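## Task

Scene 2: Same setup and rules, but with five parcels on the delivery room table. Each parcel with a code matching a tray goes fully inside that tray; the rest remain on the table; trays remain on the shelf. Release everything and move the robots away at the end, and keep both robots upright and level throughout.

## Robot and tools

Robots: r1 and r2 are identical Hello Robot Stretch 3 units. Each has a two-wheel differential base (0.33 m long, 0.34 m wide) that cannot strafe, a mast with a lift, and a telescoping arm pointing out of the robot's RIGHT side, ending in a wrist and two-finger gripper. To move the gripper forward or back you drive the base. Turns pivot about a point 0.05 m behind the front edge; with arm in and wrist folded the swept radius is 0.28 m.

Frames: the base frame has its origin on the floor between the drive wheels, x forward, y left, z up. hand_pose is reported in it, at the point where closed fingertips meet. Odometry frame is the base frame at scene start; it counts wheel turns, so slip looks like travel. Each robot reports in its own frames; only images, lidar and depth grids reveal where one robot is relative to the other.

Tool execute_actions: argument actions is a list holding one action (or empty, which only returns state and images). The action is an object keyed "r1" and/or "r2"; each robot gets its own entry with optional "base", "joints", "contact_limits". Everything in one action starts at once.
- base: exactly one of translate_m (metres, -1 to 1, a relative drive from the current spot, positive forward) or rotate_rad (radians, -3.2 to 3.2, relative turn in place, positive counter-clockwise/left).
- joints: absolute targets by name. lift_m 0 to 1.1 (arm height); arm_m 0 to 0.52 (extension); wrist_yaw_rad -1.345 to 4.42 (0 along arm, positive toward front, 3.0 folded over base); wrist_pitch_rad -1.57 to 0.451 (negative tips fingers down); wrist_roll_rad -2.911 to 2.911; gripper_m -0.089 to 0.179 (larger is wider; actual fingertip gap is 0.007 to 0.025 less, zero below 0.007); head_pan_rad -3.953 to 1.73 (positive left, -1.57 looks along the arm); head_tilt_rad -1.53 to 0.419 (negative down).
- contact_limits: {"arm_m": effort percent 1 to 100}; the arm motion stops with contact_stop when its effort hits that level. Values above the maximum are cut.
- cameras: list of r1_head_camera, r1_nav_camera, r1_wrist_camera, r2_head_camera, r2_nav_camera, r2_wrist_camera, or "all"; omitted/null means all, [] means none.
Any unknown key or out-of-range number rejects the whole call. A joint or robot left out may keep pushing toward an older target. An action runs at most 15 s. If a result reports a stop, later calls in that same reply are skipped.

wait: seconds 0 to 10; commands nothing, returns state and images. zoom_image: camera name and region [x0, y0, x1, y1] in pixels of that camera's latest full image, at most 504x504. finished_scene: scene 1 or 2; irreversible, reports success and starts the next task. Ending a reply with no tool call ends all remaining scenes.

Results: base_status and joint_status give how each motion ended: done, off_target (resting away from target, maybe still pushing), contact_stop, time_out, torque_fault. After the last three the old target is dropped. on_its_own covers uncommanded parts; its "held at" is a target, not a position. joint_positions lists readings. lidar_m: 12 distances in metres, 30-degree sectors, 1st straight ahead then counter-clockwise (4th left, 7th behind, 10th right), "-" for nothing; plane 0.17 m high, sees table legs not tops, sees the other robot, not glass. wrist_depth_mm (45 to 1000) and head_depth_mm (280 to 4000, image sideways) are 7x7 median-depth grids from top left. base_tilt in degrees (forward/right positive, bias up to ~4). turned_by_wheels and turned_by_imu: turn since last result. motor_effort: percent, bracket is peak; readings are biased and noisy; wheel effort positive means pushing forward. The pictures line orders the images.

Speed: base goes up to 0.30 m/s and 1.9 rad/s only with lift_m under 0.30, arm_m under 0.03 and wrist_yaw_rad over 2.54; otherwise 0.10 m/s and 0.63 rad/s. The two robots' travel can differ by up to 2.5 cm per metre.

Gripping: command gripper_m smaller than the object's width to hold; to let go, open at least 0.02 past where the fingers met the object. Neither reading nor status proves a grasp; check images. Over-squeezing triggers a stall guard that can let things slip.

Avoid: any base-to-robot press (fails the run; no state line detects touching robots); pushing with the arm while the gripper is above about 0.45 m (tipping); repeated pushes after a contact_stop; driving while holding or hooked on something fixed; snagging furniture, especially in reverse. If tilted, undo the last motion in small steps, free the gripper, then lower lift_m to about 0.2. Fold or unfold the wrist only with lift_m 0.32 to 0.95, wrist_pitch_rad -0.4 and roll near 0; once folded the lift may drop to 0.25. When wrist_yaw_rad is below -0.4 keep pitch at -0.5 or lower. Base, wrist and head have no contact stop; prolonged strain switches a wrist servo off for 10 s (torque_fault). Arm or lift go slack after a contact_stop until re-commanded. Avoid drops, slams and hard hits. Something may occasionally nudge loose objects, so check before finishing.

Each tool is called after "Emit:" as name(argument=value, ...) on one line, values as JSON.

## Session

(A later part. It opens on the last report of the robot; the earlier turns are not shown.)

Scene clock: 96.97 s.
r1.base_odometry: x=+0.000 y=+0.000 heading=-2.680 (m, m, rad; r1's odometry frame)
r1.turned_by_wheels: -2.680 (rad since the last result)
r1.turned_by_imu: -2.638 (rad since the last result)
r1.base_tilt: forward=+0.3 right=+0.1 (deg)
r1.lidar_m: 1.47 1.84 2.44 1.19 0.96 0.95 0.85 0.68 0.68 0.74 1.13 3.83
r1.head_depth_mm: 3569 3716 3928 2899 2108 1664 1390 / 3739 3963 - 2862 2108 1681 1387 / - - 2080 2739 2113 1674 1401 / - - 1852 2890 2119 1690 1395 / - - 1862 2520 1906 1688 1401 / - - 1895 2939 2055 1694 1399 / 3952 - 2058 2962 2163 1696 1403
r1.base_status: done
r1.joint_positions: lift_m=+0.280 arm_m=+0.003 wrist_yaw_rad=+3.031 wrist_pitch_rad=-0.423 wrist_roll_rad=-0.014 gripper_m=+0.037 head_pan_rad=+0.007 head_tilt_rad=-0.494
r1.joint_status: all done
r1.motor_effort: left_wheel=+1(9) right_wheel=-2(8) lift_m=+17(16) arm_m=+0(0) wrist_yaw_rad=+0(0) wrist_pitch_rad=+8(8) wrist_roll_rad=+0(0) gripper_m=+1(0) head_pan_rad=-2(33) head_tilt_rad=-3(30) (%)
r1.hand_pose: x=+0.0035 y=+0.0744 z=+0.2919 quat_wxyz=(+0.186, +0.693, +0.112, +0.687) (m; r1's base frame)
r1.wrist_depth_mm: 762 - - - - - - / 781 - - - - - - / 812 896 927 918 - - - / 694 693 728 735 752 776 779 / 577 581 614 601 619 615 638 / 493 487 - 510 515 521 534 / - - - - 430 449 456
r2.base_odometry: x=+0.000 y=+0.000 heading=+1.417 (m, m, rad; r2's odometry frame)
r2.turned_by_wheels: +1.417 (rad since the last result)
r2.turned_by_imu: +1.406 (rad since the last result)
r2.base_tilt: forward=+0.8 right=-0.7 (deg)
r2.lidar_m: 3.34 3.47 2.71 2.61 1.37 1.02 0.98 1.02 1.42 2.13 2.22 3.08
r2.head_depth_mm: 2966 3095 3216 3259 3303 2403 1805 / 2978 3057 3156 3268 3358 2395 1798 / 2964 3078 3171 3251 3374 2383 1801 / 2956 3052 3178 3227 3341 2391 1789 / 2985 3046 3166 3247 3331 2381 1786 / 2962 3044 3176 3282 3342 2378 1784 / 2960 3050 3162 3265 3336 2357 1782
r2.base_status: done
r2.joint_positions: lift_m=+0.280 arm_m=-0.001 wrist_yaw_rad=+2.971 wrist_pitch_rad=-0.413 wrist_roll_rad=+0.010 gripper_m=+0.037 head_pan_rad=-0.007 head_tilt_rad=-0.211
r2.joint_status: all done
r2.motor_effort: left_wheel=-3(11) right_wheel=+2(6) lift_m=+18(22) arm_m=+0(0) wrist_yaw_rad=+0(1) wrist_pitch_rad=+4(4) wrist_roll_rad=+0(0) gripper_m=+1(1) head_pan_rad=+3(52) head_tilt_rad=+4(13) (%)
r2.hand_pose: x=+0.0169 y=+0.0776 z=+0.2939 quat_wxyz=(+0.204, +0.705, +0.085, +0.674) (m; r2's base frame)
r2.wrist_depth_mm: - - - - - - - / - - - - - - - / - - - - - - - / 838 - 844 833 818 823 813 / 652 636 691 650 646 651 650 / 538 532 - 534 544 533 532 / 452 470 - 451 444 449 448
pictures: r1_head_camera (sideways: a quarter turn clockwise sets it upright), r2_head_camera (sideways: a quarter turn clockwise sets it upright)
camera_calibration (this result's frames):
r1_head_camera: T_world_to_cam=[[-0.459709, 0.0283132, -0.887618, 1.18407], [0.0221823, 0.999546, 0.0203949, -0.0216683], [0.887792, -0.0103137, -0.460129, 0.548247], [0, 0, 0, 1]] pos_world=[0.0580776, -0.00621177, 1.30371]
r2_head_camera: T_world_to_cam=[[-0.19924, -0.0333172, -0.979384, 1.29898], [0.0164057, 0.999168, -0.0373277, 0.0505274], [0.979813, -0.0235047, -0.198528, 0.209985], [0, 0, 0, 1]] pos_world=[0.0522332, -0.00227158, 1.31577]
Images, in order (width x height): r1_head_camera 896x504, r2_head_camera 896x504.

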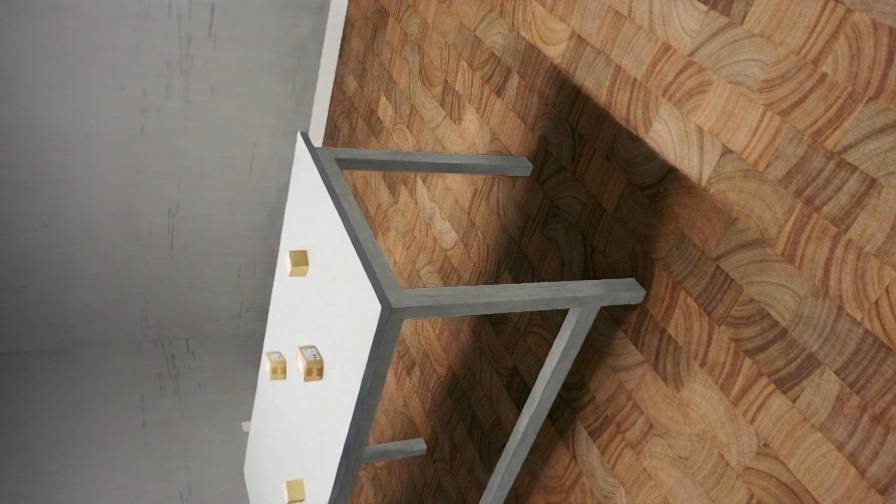

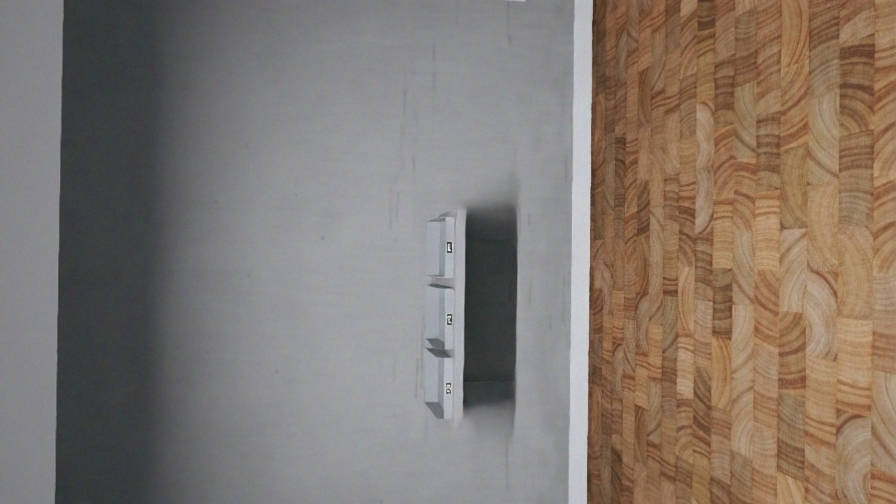

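Emit:
execute_actions(actions=[{"r1":{"base":{"translate_m":0.96}},"r2":{"base":{"translate_m":1.0}}}], cameras=["r1_head_camera","r2_head_camera"])

Emit:
execute_actions(actions=[{"r1":{"base":{"rotate_rad":0.908},"joints":{"head_pan_rad":-0.9,"head_tilt_rad":-0.6}},"r2":{"base":{"translate_m":1.0}}}], cameras=["r1_head_camera","r1_nav_camera","r2_head_camera"])

Scene clock: 111.80 s.
r1.base_odometry: x=-0.859 y=-0.428 heading=-2.680 (m, m, rad; r1's odometry frame)
r1.turned_by_wheels: +0.000 (rad since the last result)
r1.turned_by_imu: +0.005 (rad since the last result)
r1.base_tilt: forward=+0.3 right=+0.0 (deg)
r1.lidar_m: 0.52 0.59 3.08 2.12 1.72 1.70 1.59 1.28 1.27 1.39 2.15 1.06
r1.head_depth_mm: 2800 3028 3234 2846 2039 1679 1384 / 2968 3208 3399 1174 1212 1535 1387 / 3208 3433 3640 1181 904 1678 1390 / 3454 3724 3900 1130 875 759 1386 / 3638 - - 1195 879 695 738 / 3662 3829 3925 1195 877 693 1359 / 3324 3428 3574 1205 883 743 1397
r1.base_status: done
r1.joint_positions: lift_m=+0.280 arm_m=+0.003 wrist_yaw_rad=+3.031 wrist_pitch_rad=-0.422 wrist_roll_rad=-0.014 gripper_m=+0.037 head_pan_rad=+0.007 head_tilt_rad=-0.495
r1.joint_status: not commanded
r1.motor_effort: left_wheel=+0(8) right_wheel=-2(6) lift_m=+17(17) arm_m=+0(0) wrist_yaw_rad=+0(0) wrist_pitch_rad=+7(8) wrist_roll_rad=+0(0) gripper_m=+0(0) head_pan_rad=-2(2) head_tilt_rad=-3(3) (%)
r1.hand_pose: x=+0.0035 y=+0.0745 z=+0.2921 quat_wxyz=(+0.186, +0.693, +0.111, +0.687) (m; r1's base frame)
r1.wrist_depth_mm: - - - - - - - / - - - - - - - / 904 891 935 953 - - - / 688 698 725 730 773 772 793 / 565 583 615 600 612 631 617 / 486 500 - 532 513 525 534 / - - - - 432 454 461
r2.base_odometry: x=+0.153 y=+0.988 heading=+1.417 (m, m, rad; r2's odometry frame)
r2.turned_by_wheels: +0.000 (rad since the last result)
r2.turned_by_imu: +0.002 (rad since the last result)
r2.base_tilt: forward=+0.9 right=-0.6 (deg)
r2.lidar_m: 2.34 2.44 2.72 2.60 2.71 2.04 1.98 2.06 2.22 2.15 2.24 2.41
r2.head_depth_mm: 2094 2173 2207 2284 2372 2396 1808 / 2085 2157 2219 2296 2383 2382 1795 / 2094 2149 2210 2279 2362 2401 1796 / 2088 2135 2226 2265 2364 2381 1788 / 2068 2141 2226 2269 2370 2379 1794 / 2089 2137 2219 2260 2359 2377 1780 / 2069 2131 2216 2267 2384 2369 1780
r2.base_status: done
r2.joint_positions: lift_m=+0.280 arm_m=-0.001 wrist_yaw_rad=+2.971 wrist_pitch_rad=-0.414 wrist_roll_rad=+0.010 gripper_m=+0.037 head_pan_rad=-0.007 head_tilt_rad=-0.210
r2.joint_status: not commanded
r2.motor_effort: left_wheel=-3(8) right_wheel=+2(6) lift_m=+18(18) arm_m=+0(0) wrist_yaw_rad=+0(1) wrist_pitch_rad=+5(5) wrist_roll_rad=+1(1) gripper_m=+2(1) head_pan_rad=+4(4) head_tilt_rad=+4(5) (%)
r2.hand_pose: x=+0.0169 y=+0.0775 z=+0.2938 quat_wxyz=(+0.204, +0.705, +0.085, +0.674) (m; r2's base frame)
r2.wrist_depth_mm: - - - - - - - / - - - - - - - / - - - - - - - / 837 - 843 830 823 836 828 / 652 642 677 652 654 648 650 / 534 527 - 533 552 526 530 / 454 465 - 454 443 450 450
pictures: r1_head_camera (sideways: a quarter turn clockwise sets it upright), r2_head_camera (sideways: a quarter turn clockwise sets it upright)
camera_calibration (this result's frames):
r1_head_camera: T_world_to_cam=[[-0.460192, 0.0283253, -0.887367, 1.18374], [0.022227, 0.999545, 0.020379, -0.0216479], [0.887541, -0.0103452, -0.460612, 0.548878], [0, 0, 0, 1]] pos_world=[0.0580784, -0.0062135, 1.30368]
r2_head_camera: T_world_to_cam=[[-0.198782, -0.0333202, -0.979477, 1.29909], [0.0164235, 0.999168, -0.0373232, 0.0505215], [0.979906, -0.0235057, -0.19807, 0.209388], [0, 0, 0, 1]] pos_world=[0.0522267, -0.00227156, 1.31579]
Images, in order (width x height): r1_head_camera 896x504, r2_head_camera 896x504.

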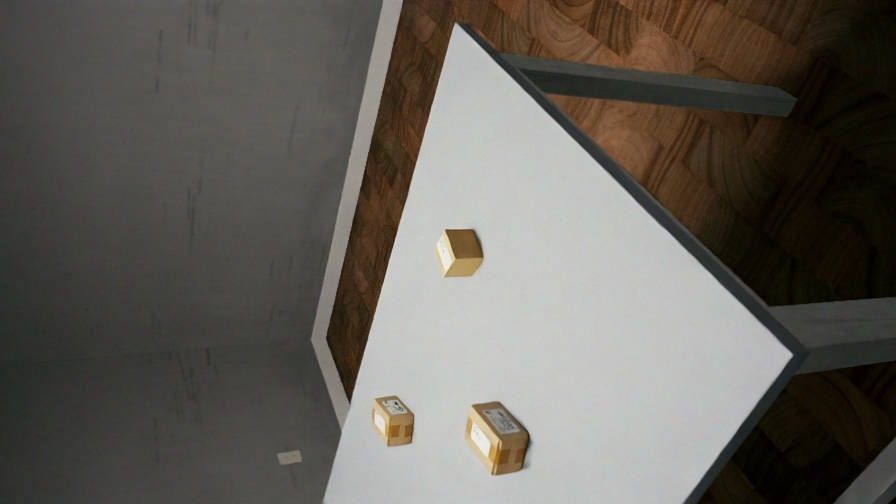

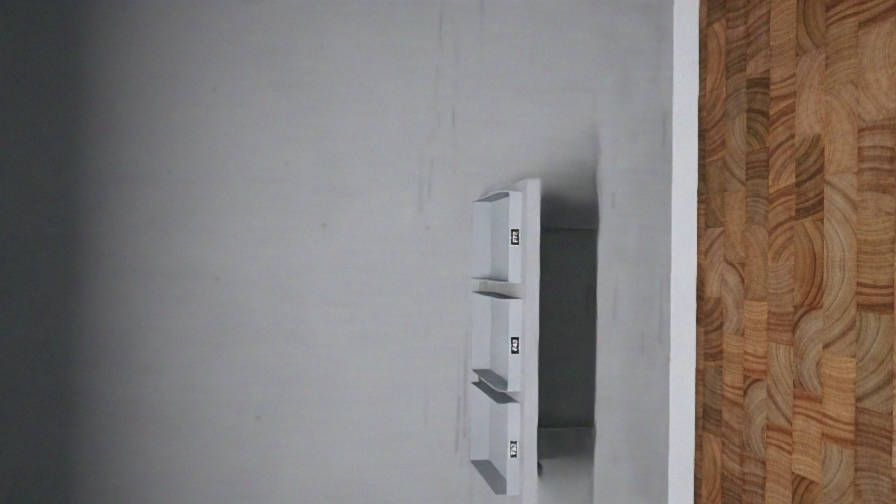

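Scene clock: 116.80 s.
r1.base_odometry: x=-0.859 y=-0.428 heading=-1.772 (m, m, rad; r1's odometry frame)
r1.turned_by_wheels: +0.908 (rad since the last result)
r1.turned_by_imu: +0.892 (rad since the last result)
r1.base_tilt: forward=+0.3 right=+0.1 (deg)
r1.lidar_m: 1.36 2.41 1.76 1.70 1.77 1.32 1.27 1.32 1.81 3.09 0.55 0.51
r1.head_depth_mm: 2828 3084 3169 2227 1880 1540 1297 / 3036 3219 3362 1047 1723 1498 1310 / 3189 3505 3386 989 1723 1548 1306 / 3392 3723 1389 992 796 1548 1313 / 3683 - 1384 994 774 730 873 / 3540 3882 1338 994 776 1477 1257 / 3327 3544 1399 975 799 1549 1261
r1.base_status: done
r1.joint_positions: lift_m=+0.280 arm_m=+0.003 wrist_yaw_rad=+3.031 wrist_pitch_rad=-0.422 wrist_roll_rad=-0.014 gripper_m=+0.037 head_pan_rad=-0.893 head_tilt_rad=-0.593
r1.joint_status: all done
r1.motor_effort: left_wheel=-3(10) right_wheel=+2(10) lift_m=+18(17) arm_m=+0(0) wrist_yaw_rad=+0(1) wrist_pitch_rad=+7(7) wrist_roll_rad=+0(0) gripper_m=+0(0) head_pan_rad=-3(33) head_tilt_rad=-4(16) (%)
r1.hand_pose: x=+0.0035 y=+0.0745 z=+0.2921 quat_wxyz=(+0.186, +0.693, +0.111, +0.687) (m; r1's base frame)
r1.wrist_depth_mm: - - - - - - - / - - - - - - - / 888 893 940 981 - - - / 709 699 745 733 779 789 796 / 564 578 619 613 618 629 643 / 485 497 - 524 517 528 526 / - - - - 438 454 459
r2.base_odometry: x=+0.307 y=+1.976 heading=+1.417 (m, m, rad; r2's odometry frame)
r2.turned_by_wheels: +0.000 (rad since the last result)
r2.turned_by_imu: +0.001 (rad since the last result)
r2.base_tilt: forward=+0.9 right=-0.7 (deg)
r2.lidar_m: 1.35 1.41 1.95 2.60 2.73 3.07 2.98 3.03 2.23 2.17 1.88 1.39
r2.head_depth_mm: 1187 1219 1259 1302 1348 1392 1447 / 1184 1222 1262 1301 1342 1062 1452 / 1180 1224 1256 1299 1326 964 1448 / 1188 1219 1259 1298 1326 964 1444 / 1182 1215 1261 1300 1328 962 1454 / 1185 1219 1258 1300 1327 948 1442 / 1186 1218 1260 1302 1329 944 1447
r2.base_status: done
r2.joint_positions: lift_m=+0.280 arm_m=-0.001 wrist_yaw_rad=+2.971 wrist_pitch_rad=-0.414 wrist_roll_rad=+0.010 gripper_m=+0.037 head_pan_rad=-0.007 head_tilt_rad=-0.210
r2.joint_status: not commanded
r2.motor_effort: left_wheel=-3(8) right_wheel=+2(6) lift_m=+18(18) arm_m=+0(0) wrist_yaw_rad=+1(0) wrist_pitch_rad=+4(4) wrist_roll_rad=+0(0) gripper_m=+1(1) head_pan_rad=+4(4) head_tilt_rad=+4(4) (%)
r2.hand_pose: x=+0.0169 y=+0.0775 z=+0.2938 quat_wxyz=(+0.204, +0.705, +0.085, +0.674) (m; r2's base frame)
r2.wrist_depth_mm: - - - - - - - / - - - - - - - / - - - - - - - / 843 - 839 827 821 834 826 / 651 637 673 639 644 640 645 / 532 530 - 532 554 539 529 / 450 464 - 449 439 445 452
pictures: r1_head_camera (sideways: a quarter turn clockwise sets it upright), r1_nav_camera (sideways: a quarter turn counterclockwise sets it upright), r2_head_camera (sideways: a quarter turn clockwise sets it upright)
camera_calibration (this result's frames):
r1_head_camera: T_world_to_cam=[[-0.316983, 0.443882, -0.838147, 1.11868], [0.79782, 0.602644, 0.017428, -0.0225347], [0.51284, -0.663166, -0.545166, 0.661179], [0, 0, 0, 1]] pos_world=[0.0335023, -0.04451, 1.29846]
r1_nav_camera: T_world_to_cam=[[0.365493, -0.407315, 0.836965, -1.04992], [-0.753807, -0.657029, 0.00943074, 0.045131], [0.546069, -0.634356, -0.547176, 0.666425], [0, 0, 0, 1]] pos_world=[0.0538455, 0.024754, 1.24297]
r2_head_camera: T_world_to_cam=[[-0.198676, -0.0333209, -0.979499, 1.29912], [0.0164278, 0.999168, -0.0373221, 0.0505201], [0.979928, -0.023506, -0.197963, 0.209249], [0, 0, 0, 1]] pos_world=[0.0522252, -0.00227155, 1.3158]
Images, in order (width x height): r1_head_camera 896x504, r1_nav_camera 672x504, r2_head_camera 896x504.

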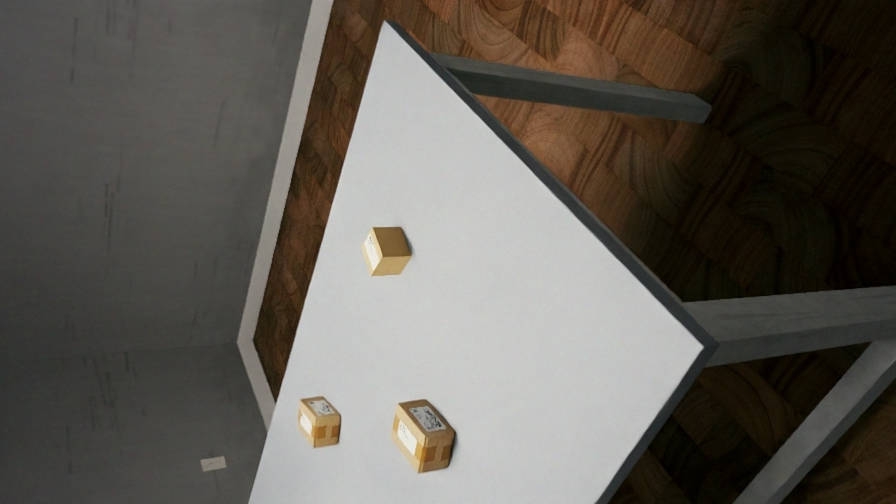

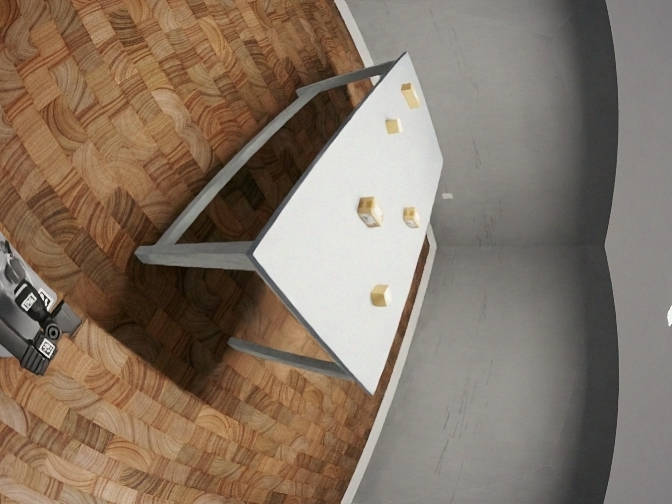

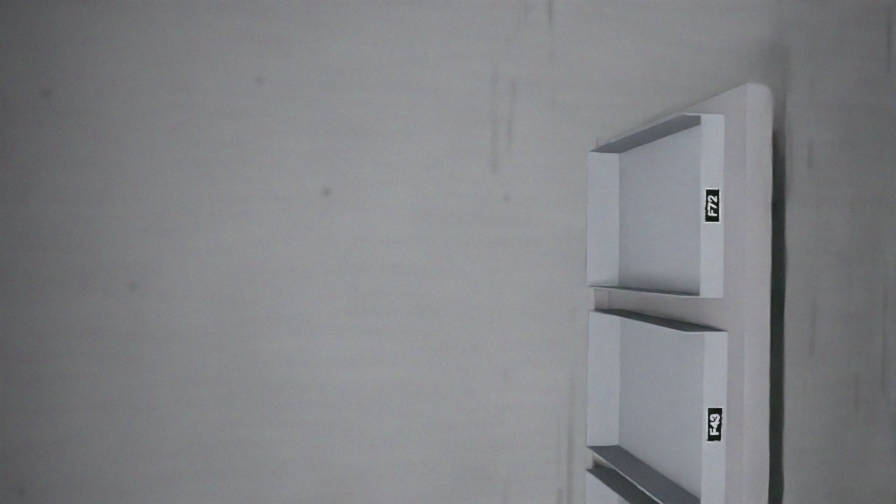

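Emit:
zoom_image(camera="r2_head_camera", region=[660, 170, 780, 460])

Emit:
zoom_image(camera="r1_head_camera", region=[280, 370, 480, 490])

Region (660, 170, 780, 460) of r2_head_camera's 896x504 image, scaled by 1.738, with more detail than that image has; it fills the left 209 columns of this view, and the rest is white.

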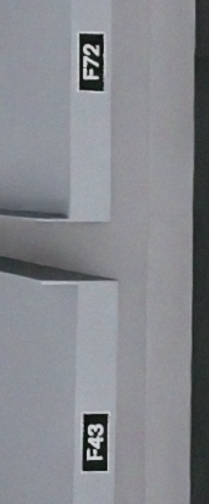

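Region (280, 370, 480, 490) of r1_head_camera's 896x504 image, scaled by 2.520, with more detail than that image has; it fills the top 302 rows of this view, and the rest is white.

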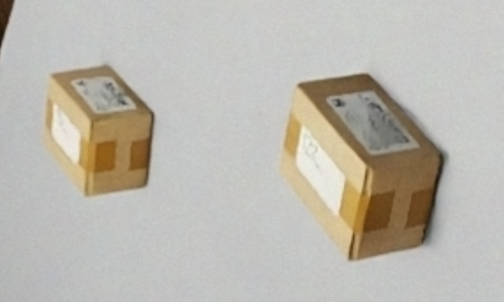

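Emit:
execute_actions(actions=[{"r1":{"base":{"translate_m":0.6},"joints":{"lift_m":0.9,"head_pan_rad":-1.3,"head_tilt_rad":-0.75}},"r2":{"base":{"translate_m":0.52},"joints":{"head_pan_rad":0.45,"head_tilt_rad":-0.5}}}], cameras=["r1_head_camera","r2_head_camera"])

Scene clock: 145.50 s.
r1.base_odometry: x=-0.979 y=-1.016 heading=-1.772 (m, m, rad; r1's odometry frame)
r1.turned_by_wheels: +0.000 (rad since the last result)
r1.turned_by_imu: +0.002 (rad since the last result)
r1.base_tilt: forward=+0.3 right=+0.0 (deg)
r1.lidar_m: 2.47 2.39 1.76 1.70 1.76 1.94 1.87 1.94 0.36 0.35 0.36 0.50
r1.head_depth_mm: 2695 2970 1010 798 661 597 - / 2727 3060 1016 799 662 - - / 2783 3091 1014 802 664 - - / 2877 3131 1014 757 661 591 1172 / 2902 3141 1013 802 663 602 1215 / 3021 3317 979 806 665 1301 1173 / 3098 3319 1022 806 665 1338 1178
r1.base_status: done
r1.joint_positions: lift_m=+0.900 arm_m=+0.003 wrist_yaw_rad=+3.031 wrist_pitch_rad=-0.422 wrist_roll_rad=-0.014 gripper_m=+0.037 head_pan_rad=-1.293 head_tilt_rad=-0.741
r1.joint_status: all done
r1.motor_effort: left_wheel=-4(10) right_wheel=+3(11) lift_m=+33(36) arm_m=+0(0) wrist_yaw_rad=+1(0) wrist_pitch_rad=+7(7) wrist_roll_rad=+0(0) gripper_m=+0(1) head_pan_rad=-2(22) head_tilt_rad=-5(20) (%)
r1.hand_pose: x=+0.0035 y=+0.0746 z=+0.9115 quat_wxyz=(+0.186, +0.693, +0.111, +0.687) (m; r1's base frame)
r1.wrist_depth_mm: - - - - - - - / - - - - - - - / - - - - - - - / - - - - - - - / - - - - - - - / - - - - - - - / - - - - - - -
r2.base_odometry: x=+0.387 y=+2.490 heading=+1.417 (m, m, rad; r2's odometry frame)
r2.turned_by_wheels: +0.000 (rad since the last result)
r2.turned_by_imu: +0.002 (rad since the last result)
r2.base_tilt: forward=+0.9 right=-0.7 (deg)
r2.lidar_m: 0.83 0.86 1.20 2.59 2.71 3.63 3.49 3.03 2.24 2.18 1.15 0.86
r2.head_depth_mm: 664 707 760 816 838 689 568 / 690 739 793 858 840 670 562 / 719 771 832 902 859 687 555 / 751 806 873 951 839 685 573 / 786 847 919 989 804 683 601 / 823 891 971 1031 861 662 1269 / 867 941 1031 1122 861 663 1328
r2.base_status: done
r2.joint_positions: lift_m=+0.280 arm_m=-0.001 wrist_yaw_rad=+2.971 wrist_pitch_rad=-0.414 wrist_roll_rad=+0.010 gripper_m=+0.037 head_pan_rad=+0.443 head_tilt_rad=-0.494
r2.joint_status: all done
r2.motor_effort: left_wheel=-3(7) right_wheel=+2(6) lift_m=+18(18) arm_m=-1(0) wrist_yaw_rad=-1(0) wrist_pitch_rad=+4(5) wrist_roll_rad=+0(0) gripper_m=+0(1) head_pan_rad=+4(39) head_tilt_rad=-5(23) (%)
r2.hand_pose: x=+0.0169 y=+0.0775 z=+0.2937 quat_wxyz=(+0.205, +0.705, +0.085, +0.674) (m; r2's base frame)
r2.wrist_depth_mm: - - - - - - 786 / - - - - - - 783 / - - - - - - 795 / 831 - 831 824 828 840 780 / 648 624 674 635 647 638 650 / 537 534 - 531 552 526 530 / 449 467 - 451 438 451 451
pictures: r1_head_camera (sideways: a quarter turn clockwise sets it upright), r2_head_camera (sideways: a quarter turn clockwise sets it upright)
camera_calibration (this result's frames):
r1_head_camera: T_world_to_cam=[[-0.151207, 0.645288, -0.748825, 1.00123], [0.970184, 0.242038, 0.0126672, -0.0173852], [0.189418, -0.724583, -0.662646, 0.815982], [0, 0, 0, 1]] pos_world=[0.013698, -0.0506267, 1.29067]
r2_head_camera: T_world_to_cam=[[-0.405529, -0.230752, -0.884477, 1.17633], [-0.429389, 0.902298, -0.0385287, 0.0547963], [0.806952, 0.36416, -0.46499, 0.55782], [0, 0, 0, 1]] pos_world=[0.0504299, 0.0188623, 1.30193]
Images, in order (width x height): r1_head_camera 896x504, r2_head_camera 896x504.

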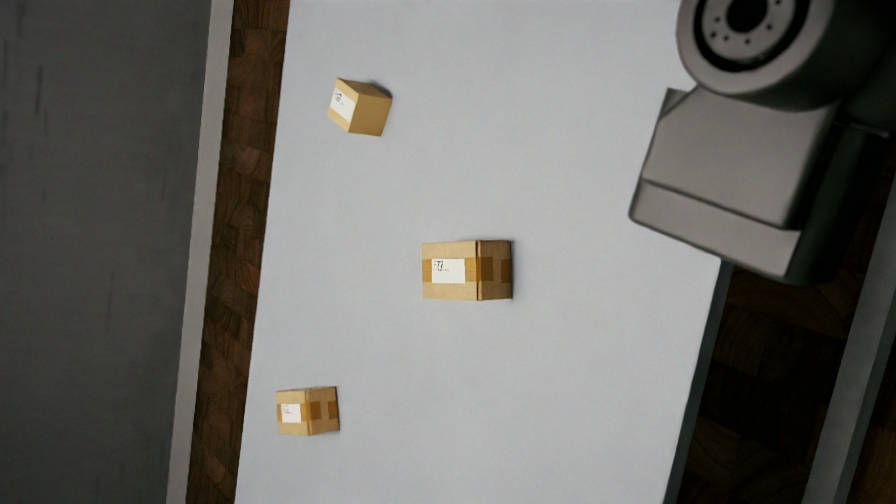

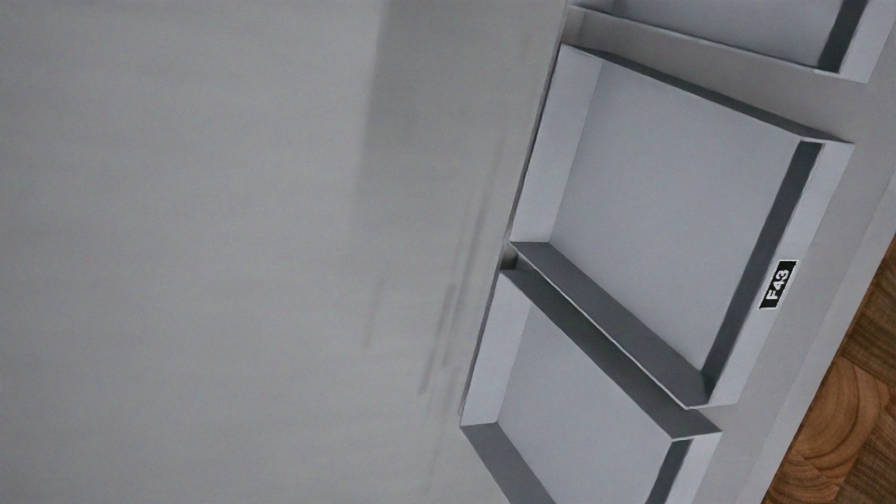

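Emit:
zoom_image(camera="r1_head_camera", region=[410, 230, 530, 310])

Emit:
zoom_image(camera="r1_head_camera", region=[315, 70, 405, 140])

Emit:
zoom_image(camera="r1_head_camera", region=[265, 380, 355, 445])

Region (410, 230, 530, 310) of r1_head_camera's 896x504 image, scaled by 4.200, with more detail than that image has.

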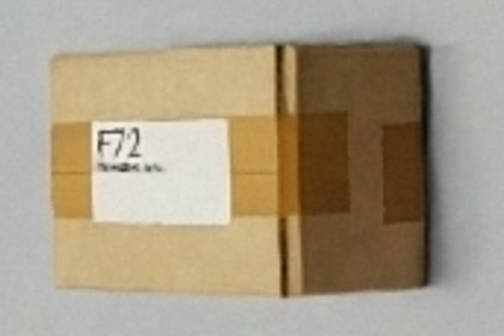

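Region (315, 70, 405, 140) of r1_head_camera's 896x504 image, scaled by 5.600, with more detail than that image has.

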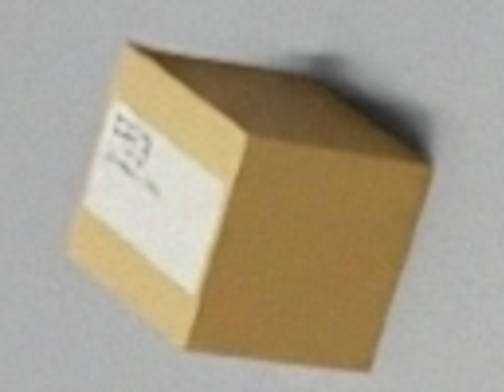

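Region (265, 380, 355, 445) of r1_head_camera's 896x504 image, scaled by 5.600, with more detail than that image has.

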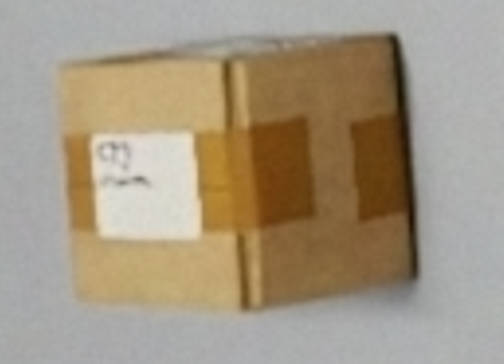

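Emit:
execute_actions(actions=[{"r1":{"joints":{"wrist_yaw_rad":0.0,"arm_m":0.40,"gripper_m":0.13,"lift_m":0.91}},"r2":{"base":{"rotate_rad":1.583},"joints":{"head_pan_rad":-0.9,"head_tilt_rad":-0.7}}}], cameras=["r1_head_camera","r1_wrist_camera","r2_head_camera"])

Scene clock: 176.53 s.
r1.base_odometry: x=-0.979 y=-1.016 heading=-1.772 (m, m, rad; r1's odometry frame)
r1.turned_by_wheels: +0.000 (rad since the last result)
r1.turned_by_imu: -0.001 (rad since the last result)
r1.base_tilt: forward=+0.3 right=+0.1 (deg)
r1.lidar_m: 2.46 2.39 1.76 1.70 1.77 1.94 1.87 1.94 0.36 0.35 0.36 0.50
r1.head_depth_mm: 2674 2909 941 798 660 564 1186 / 2744 2981 972 798 663 565 1219 / 2820 3074 1014 802 663 577 1211 / 2840 3097 1015 755 664 589 1213 / 2947 3221 1013 802 665 606 1215 / 3018 3301 980 802 665 1315 1178 / 3130 3347 1024 806 666 1341 1180
r1.base_status: not commanded
r1.joint_positions: lift_m=+0.910 arm_m=+0.400 wrist_yaw_rad=+0.002 wrist_pitch_rad=-0.422 wrist_roll_rad=-0.014 gripper_m=+0.130 head_pan_rad=-1.293 head_tilt_rad=-0.741
r1.joint_status: all done
r1.motor_effort: left_wheel=-4(4) right_wheel=+3(3) lift_m=+34(35) arm_m=+4(3) wrist_yaw_rad=-2(5) wrist_pitch_rad=+7(7) wrist_roll_rad=+0(0) gripper_m=+0(82) head_pan_rad=-2(2) head_tilt_rad=-5(6) (%)
r1.hand_pose: x=-0.0211 y=-0.7685 z=+0.9215 quat_wxyz=(+0.697, +0.150, -0.686, -0.147) (m; r1's base frame)
r1.wrist_depth_mm: - - - - - - - / - - - - - - - / - - - - - - - / 482 483 499 - - - - / 385 403 402 409 419 - - / 330 - 337 342 350 - - / 288 282 247 296 304 - -
r2.base_odometry: x=+0.387 y=+2.490 heading=+2.999 (m, m, rad; r2's odometry frame)
r2.turned_by_wheels: +1.583 (rad since the last result)
r2.turned_by_imu: +1.565 (rad since the last result)
r2.base_tilt: forward=+0.9 right=-0.6 (deg)
r2.lidar_m: 2.59 2.70 3.61 3.49 3.03 2.25 2.18 1.15 0.86 0.83 0.86 1.20
r2.head_depth_mm: 731 796 874 833 693 572 1201 / 781 853 929 829 692 597 1217 / 834 918 983 800 690 1327 1218 / 897 996 1024 850 686 1410 1222 / 972 1084 1164 847 730 1408 1217 / 1053 1192 1365 835 1588 1408 1210 / 1160 1321 1545 1752 1666 1405 1209
r2.base_status: done
r2.joint_positions: lift_m=+0.280 arm_m=-0.001 wrist_yaw_rad=+2.971 wrist_pitch_rad=-0.414 wrist_roll_rad=+0.010 gripper_m=+0.037 head_pan_rad=-0.893 head_tilt_rad=-0.692
r2.joint_status: all done
r2.motor_effort: left_wheel=-3(11) right_wheel=+2(7) lift_m=+18(18) arm_m=-1(1) wrist_yaw_rad=+0(2) wrist_pitch_rad=+5(5) wrist_roll_rad=+0(0) gripper_m=+0(1) head_pan_rad=-4(52) head_tilt_rad=-4(20) (%)
r2.hand_pose: x=+0.0169 y=+0.0775 z=+0.2937 quat_wxyz=(+0.205, +0.705, +0.085, +0.674) (m; r2's base frame)
r2.wrist_depth_mm: - - - - - - - / - - - - - - - / - - - - - - - / 843 - 820 832 822 811 831 / 646 633 685 646 646 642 643 / 532 536 - 525 553 531 529 / 452 465 - 450 443 446 446
pictures: r1_head_camera (sideways: a quarter turn clockwise sets it upright), r1_wrist_camera, r2_head_camera (sideways: a quarter turn clockwise sets it upright)
camera_calibration (this result's frames):
r1_head_camera: T_world_to_cam=[[-0.15115, 0.645468, -0.748682, 1.00104], [0.970223, 0.241883, 0.01266, -0.0173761], [0.189265, -0.724475, -0.662808, 0.816194], [0, 0, 0, 1]] pos_world=[0.0136894, -0.0506256, 1.29066]
r1_wrist_camera: T_world_to_cam=[[-0.997146, -0.0302982, 0.0691466, -0.117167], [-0.0745137, 0.542072, -0.837022, 1.22499], [-0.0121221, -0.839786, -0.542782, 0.0194186], [0, 0, 0, 1]] pos_world=[-0.0253186, -0.651276, 1.04399]
r2_head_camera: T_world_to_cam=[[-0.421784, 0.468504, -0.776275, 1.03535], [0.772805, 0.633531, -0.0375453, 0.0461728], [0.474204, -0.615745, -0.629276, 0.773591], [0, 0, 0, 1]] pos_world=[0.0341703, -0.0379806, 1.29225]
Images, in order (width x height): r1_head_camera 896x504, r1_wrist_camera 644x364, r2_head_camera 896x504.

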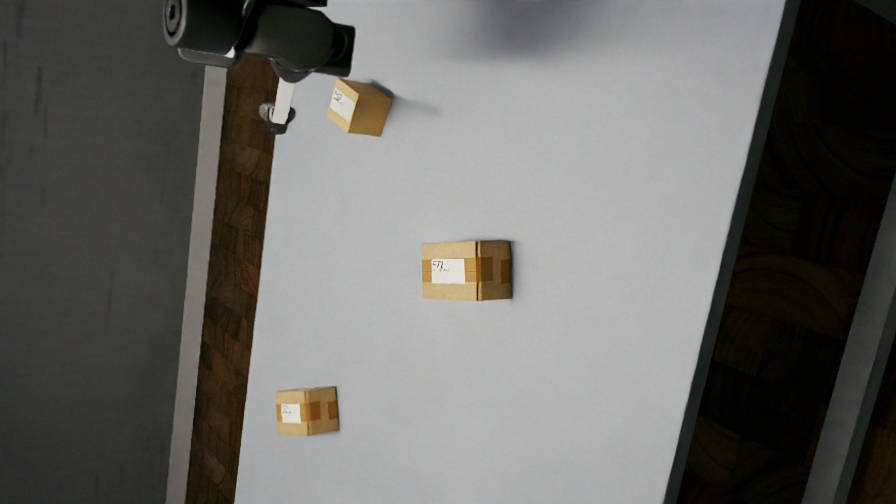

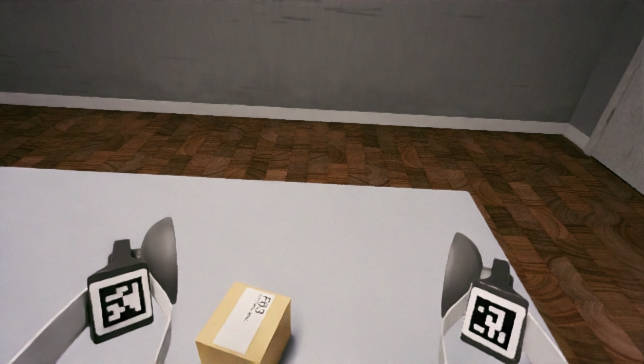

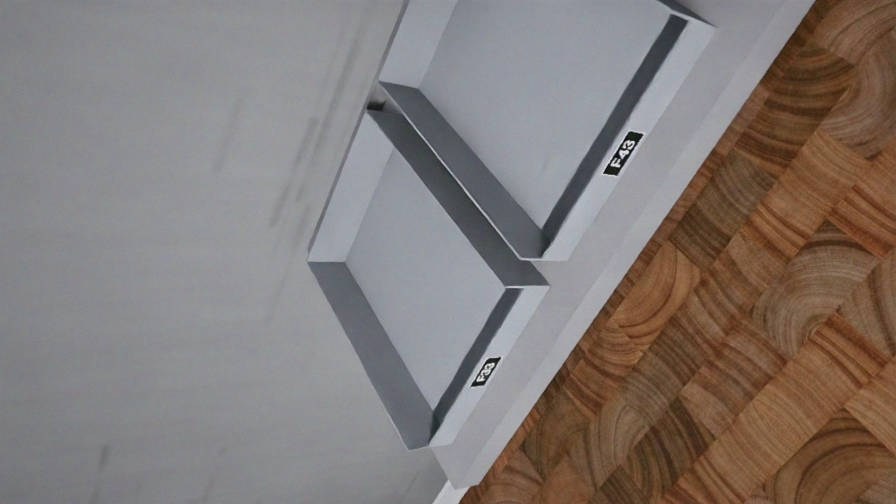

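Emit:
zoom_image(camera="r2_head_camera", region=[450, 330, 530, 410])

Emit:
zoom_image(camera="r1_wrist_camera", region=[190, 270, 310, 364])

Region (450, 330, 530, 410) of r2_head_camera's 896x504 image, scaled by 6.300, with more detail than that image has.

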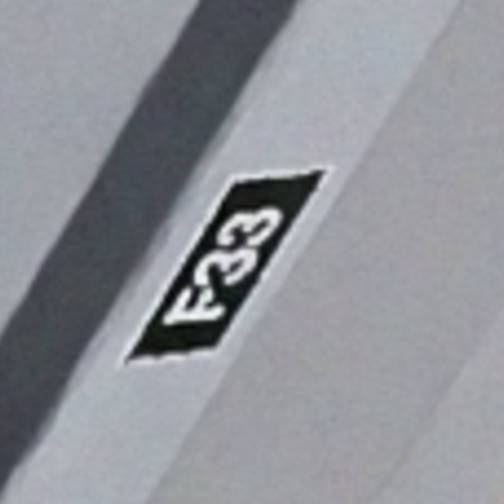

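Region (190, 270, 310, 364) of r1_wrist_camera's 644x364 image, scaled by 4.200; it fills the top 395 rows of this view, and the rest is white.

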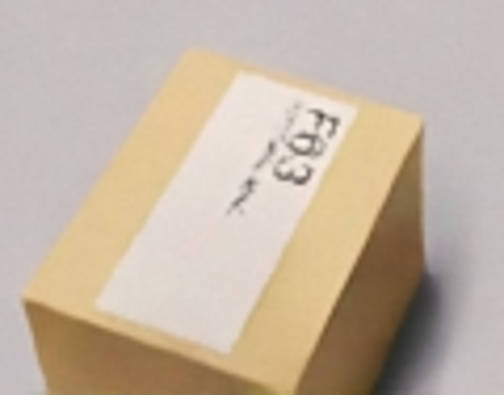

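Emit:
execute_actions(actions=[{"r1":{"joints":{"lift_m":0.865,"arm_m":0.41}},"r2":{"joints":{"head_pan_rad":-1.57,"head_tilt_rad":-0.85}}}], cameras=["r1_wrist_camera","r2_head_camera"])

Emit:
zoom_image(camera="r1_wrist_camera", region=[180, 250, 320, 364])

Scene clock: 184.83 s.
r1.base_odometry: x=-0.979 y=-1.016 heading=-1.772 (m, m, rad; r1's odometry frame)
r1.turned_by_wheels: +0.000 (rad since the last result)
r1.turned_by_imu: -0.001 (rad since the last result)
r1.base_tilt: forward=+0.3 right=+0.1 (deg)
r1.lidar_m: 2.46 2.39 1.76 1.70 1.77 1.94 1.87 1.94 0.36 0.35 0.36 0.50
r1.head_depth_mm: 2681 2929 - 801 660 563 1191 / 2740 3007 1031 798 661 564 1215 / 2834 3089 1016 802 663 577 1211 / 2860 3111 1018 752 662 590 1216 / 2960 3155 1012 802 664 603 1217 / 3027 3260 981 803 664 1318 1167 / 3093 3290 1018 805 665 1335 1184
r1.base_status: not commanded
r1.joint_positions: lift_m=+0.865 arm_m=+0.410 wrist_yaw_rad=+0.002 wrist_pitch_rad=-0.421 wrist_roll_rad=-0.014 gripper_m=+0.130 head_pan_rad=-1.293 head_tilt_rad=-0.741
r1.joint_status: all done
r1.motor_effort: left_wheel=-3(4) right_wheel=+3(3) lift_m=+17(29) arm_m=+4(2) wrist_yaw_rad=-2(2) wrist_pitch_rad=+7(7) wrist_roll_rad=+0(0) gripper_m=+0(0) head_pan_rad=-2(3) head_tilt_rad=-5(5) (%)
r1.hand_pose: x=-0.0211 y=-0.7785 z=+0.8773 quat_wxyz=(+0.697, +0.150, -0.686, -0.147) (m; r1's base frame)
r1.wrist_depth_mm: - - - - - - - / - - - - - - - / - - - - - - - / 394 405 417 418 432 - - / 328 340 338 341 354 374 - / 278 - 227 287 295 300 - / 237 237 209 249 253 - -
r2.base_odometry: x=+0.387 y=+2.490 heading=+2.999 (m, m, rad; r2's odometry frame)
r2.turned_by_wheels: +0.000 (rad since the last result)
r2.turned_by_imu: +0.001 (rad since the last result)
r2.base_tilt: forward=+0.9 right=-0.6 (deg)
r2.lidar_m: 2.60 2.70 3.63 3.50 3.05 2.25 2.17 1.16 0.85 0.83 0.86 1.20
r2.head_depth_mm: 710 808 895 699 623 1307 1154 / 712 809 843 717 624 1306 1157 / 713 812 839 714 621 1301 1153 / 713 814 836 713 621 1303 1154 / 716 815 836 710 626 1296 1146 / 718 816 833 707 619 1294 1149 / 718 819 830 706 619 1287 1142
r2.base_status: not commanded
r2.joint_positions: lift_m=+0.280 arm_m=-0.001 wrist_yaw_rad=+2.971 wrist_pitch_rad=-0.414 wrist_roll_rad=+0.010 gripper_m=+0.037 head_pan_rad=-1.563 head_tilt_rad=-0.839
r2.joint_status: all done
r2.motor_effort: left_wheel=-3(3) right_wheel=+2(2) lift_m=+18(18) arm_m=-1(1) wrist_yaw_rad=+1(0) wrist_pitch_rad=+5(5) wrist_roll_rad=+0(0) gripper_m=+1(1) head_pan_rad=-5(46) head_tilt_rad=-5(18) (%)
r2.hand_pose: x=+0.0169 y=+0.0775 z=+0.2937 quat_wxyz=(+0.205, +0.705, +0.085, +0.674) (m; r2's base frame)
r2.wrist_depth_mm: - - - - - - - / - - - - - - - / - - - - - - - / 832 - 822 811 821 827 822 / 654 640 674 647 645 652 645 / 534 533 - 529 549 535 528 / 448 471 - 446 445 452 448
pictures: r1_wrist_camera, r2_head_camera (sideways: a quarter turn clockwise sets it upright)
camera_calibration (this result's frames):
r1_wrist_camera: T_world_to_cam=[[-0.997146, -0.0302965, 0.069147, -0.11441], [-0.0745134, 0.542055, -0.837033, 1.19338], [-0.0121223, -0.839797, -0.542766, -0.0130252], [0, 0, 0, 1]] pos_world=[-0.0253186, -0.66128, 0.999737]
r2_head_camera: T_world_to_cam=[[-0.0405733, 0.736408, -0.67532, 0.901451], [0.999111, 0.0221679, -0.0358536, 0.0425828], [-0.0114324, -0.676175, -0.736652, 0.916215], [0, 0, 0, 1]] pos_world=[0.00450442, -0.0452578, 1.28523]
Images, in order (width x height): r1_wrist_camera 644x364, r2_head_camera 896x504.

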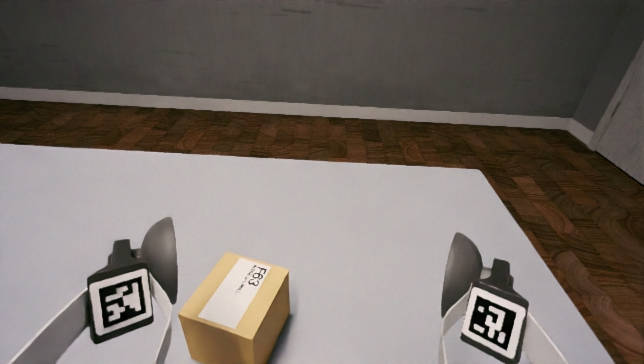

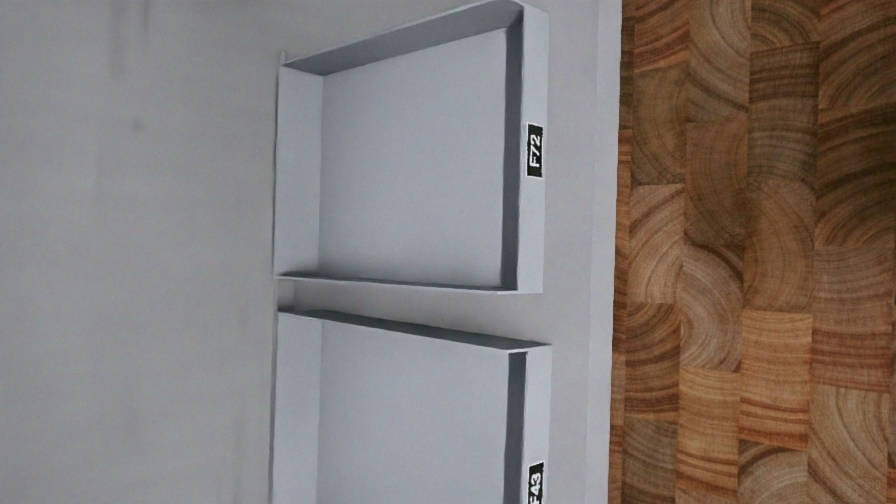

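Region (180, 250, 320, 364) of r1_wrist_camera's 644x364 image, scaled by 3.600; it fills the top 410 rows of this view, and the rest is white.

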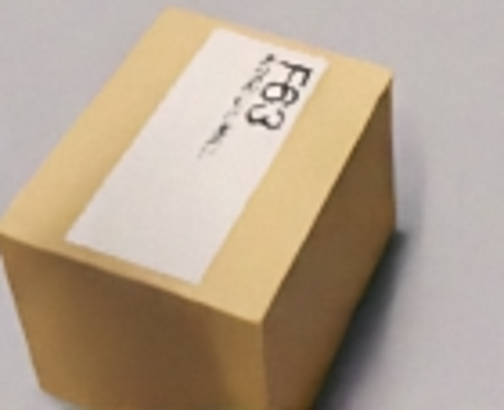

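Emit:
execute_actions(actions=[{"r1":{"base":{"translate_m":0.188},"joints":{"arm_m":0.17,"lift_m":0.87,"head_pan_rad":-1.45,"head_tilt_rad":-0.8}},"r2":{"base":{"translate_m":0.17},"joints":{"head_pan_rad":0.0,"head_tilt_rad":-0.3}}}], cameras=["r1_wrist_camera","r1_head_camera"])

Scene clock: 208.93 s.
r1.base_odometry: x=-1.017 y=-1.200 heading=-1.772 (m, m, rad; r1's odometry frame)
r1.turned_by_wheels: +0.000 (rad since the last result)
r1.turned_by_imu: +0.000 (rad since the last result)
r1.base_tilt: forward=+0.3 right=+0.1 (deg)
r1.lidar_m: 2.28 2.37 1.75 1.70 1.76 2.14 2.06 0.49 0.36 0.35 0.36 0.50
r1.head_depth_mm: 2741 2915 1001 - 607 569 1190 / 2763 2976 963 - 606 583 1192 / 2821 2986 967 724 621 582 1193 / 2858 3023 934 737 637 583 1191 / 2861 3038 938 757 636 1285 1132 / 2878 3029 909 758 638 1283 1151 / 2864 3043 935 761 637 1304 1137
r1.base_status: done
r1.joint_positions: lift_m=+0.870 arm_m=+0.170 wrist_yaw_rad=+0.002 wrist_pitch_rad=-0.421 wrist_roll_rad=-0.014 gripper_m=+0.130 head_pan_rad=-1.443 head_tilt_rad=-0.790
r1.joint_status: all done
r1.motor_effort: left_wheel=-4(5) right_wheel=+3(10) lift_m=+33(31) arm_m=-3(4) wrist_yaw_rad=-2(2) wrist_pitch_rad=+7(7) wrist_roll_rad=+0(0) gripper_m=+0(1) head_pan_rad=-2(13) head_tilt_rad=-6(13) (%)
r1.hand_pose: x=-0.0211 y=-0.5393 z=+0.8815 quat_wxyz=(+0.697, +0.150, -0.686, -0.147) (m; r1's base frame)
r1.wrist_depth_mm: - - - - - - - / - - - - - - - / 511 483 538 559 575 600 - / 404 412 420 434 419 453 469 / 330 346 347 353 360 366 376 / 285 - 282 242 300 309 312 / 243 243 244 203 261 - 268
r2.base_odometry: x=+0.218 y=+2.514 heading=+2.999 (m, m, rad; r2's odometry frame)
r2.turned_by_wheels: +0.000 (rad since the last result)
r2.turned_by_imu: +0.001 (rad since the last result)
r2.base_tilt: forward=+1.0 right=-0.6 (deg)
r2.lidar_m: 2.42 2.53 3.46 3.49 3.26 2.42 2.35 1.16 0.86 0.83 0.87 1.20
r2.head_depth_mm: 2098 2199 2300 2404 2497 2075 1614 / 2091 2194 2306 2434 2537 2070 1599 / 2108 2199 2285 2439 2539 2040 1604 / 2094 2202 2311 2436 2524 2043 1603 / 2093 2198 2306 2424 2553 2055 1599 / 2097 2194 2304 2432 2552 2045 1593 / 2083 2191 2301 2426 2516 2045 1594
r2.base_status: done
r2.joint_positions: lift_m=+0.280 arm_m=-0.001 wrist_yaw_rad=+2.971 wrist_pitch_rad=-0.414 wrist_roll_rad=+0.010 gripper_m=+0.037 head_pan_rad=-0.007 head_tilt_rad=-0.309
r2.joint_status: all done
r2.motor_effort: left_wheel=-3(8) right_wheel=+1(6) lift_m=+18(18) arm_m=-1(1) wrist_yaw_rad=+1(0) wrist_pitch_rad=+4(4) wrist_roll_rad=+0(0) gripper_m=+1(1) head_pan_rad=+5(50) head_tilt_rad=+3(32) (%)
r2.hand_pose: x=+0.0169 y=+0.0775 z=+0.2937 quat_wxyz=(+0.205, +0.705, +0.085, +0.674) (m; r2's base frame)
r2.wrist_depth_mm: - - - - - - - / - - - - - - - / - - - - - - - / 830 - 845 832 828 821 817 / 654 636 674 651 648 649 650 / 537 526 - 535 549 532 523 / 448 462 - 445 446 448 450
pictures: r1_head_camera (sideways: a quarter turn clockwise sets it upright), r1_wrist_camera
camera_calibration (this result's frames):
r1_head_camera: T_world_to_cam=[[-0.0576822, 0.696542, -0.715194, 0.956827], [0.995535, 0.093745, 0.0110077, -0.0153786], [0.0747132, -0.711366, -0.698839, 0.863757], [0, 0, 0, 1]] pos_world=[0.00596776, -0.0505808, 1.28811]
r1_wrist_camera: T_world_to_cam=[[-0.99715, -0.0301768, 0.0691472, -0.10742], [-0.0744485, 0.542061, -0.837035, 1.06729], [-0.0122229, -0.839797, -0.542762, 0.190145], [0, 0, 0, 1]] pos_world=[-0.0253314, -0.422094, 1.00399]
Images, in order (width x height): r1_head_camera 896x504, r1_wrist_camera 644x364.

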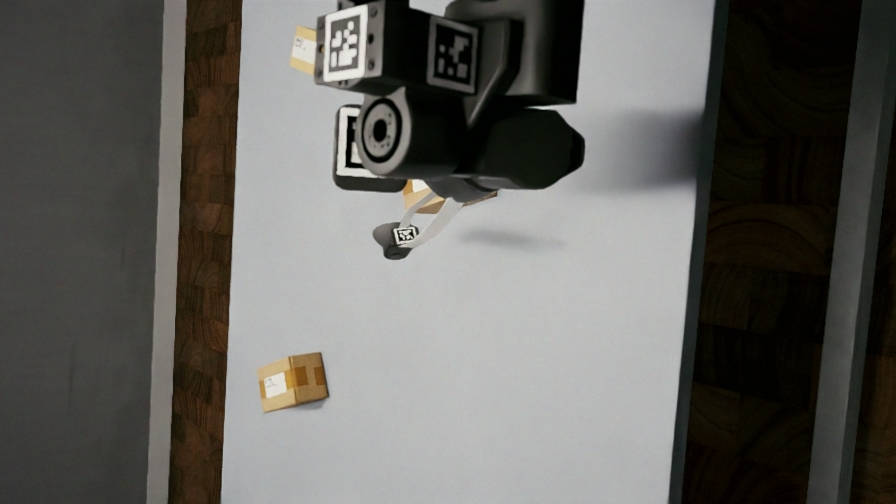

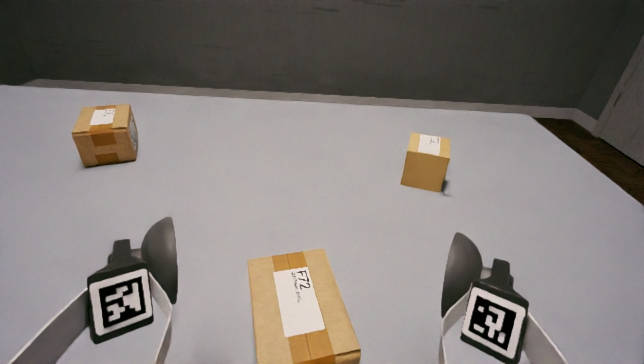

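Emit:
zoom_image(camera="r1_wrist_camera", region=[240, 240, 370, 364])

Region (240, 240, 370, 364) of r1_wrist_camera's 644x364 image, scaled by 3.877; it fills the top 481 rows of this view, and the rest is white.

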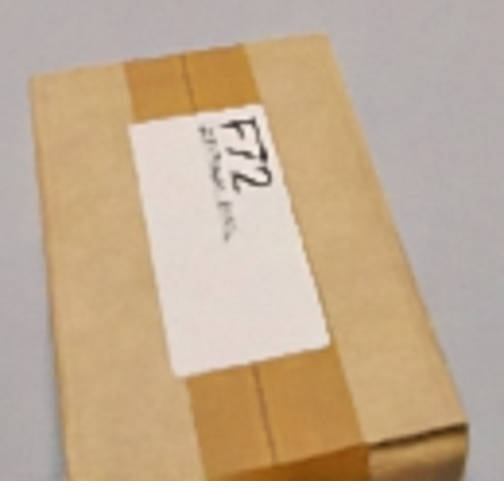

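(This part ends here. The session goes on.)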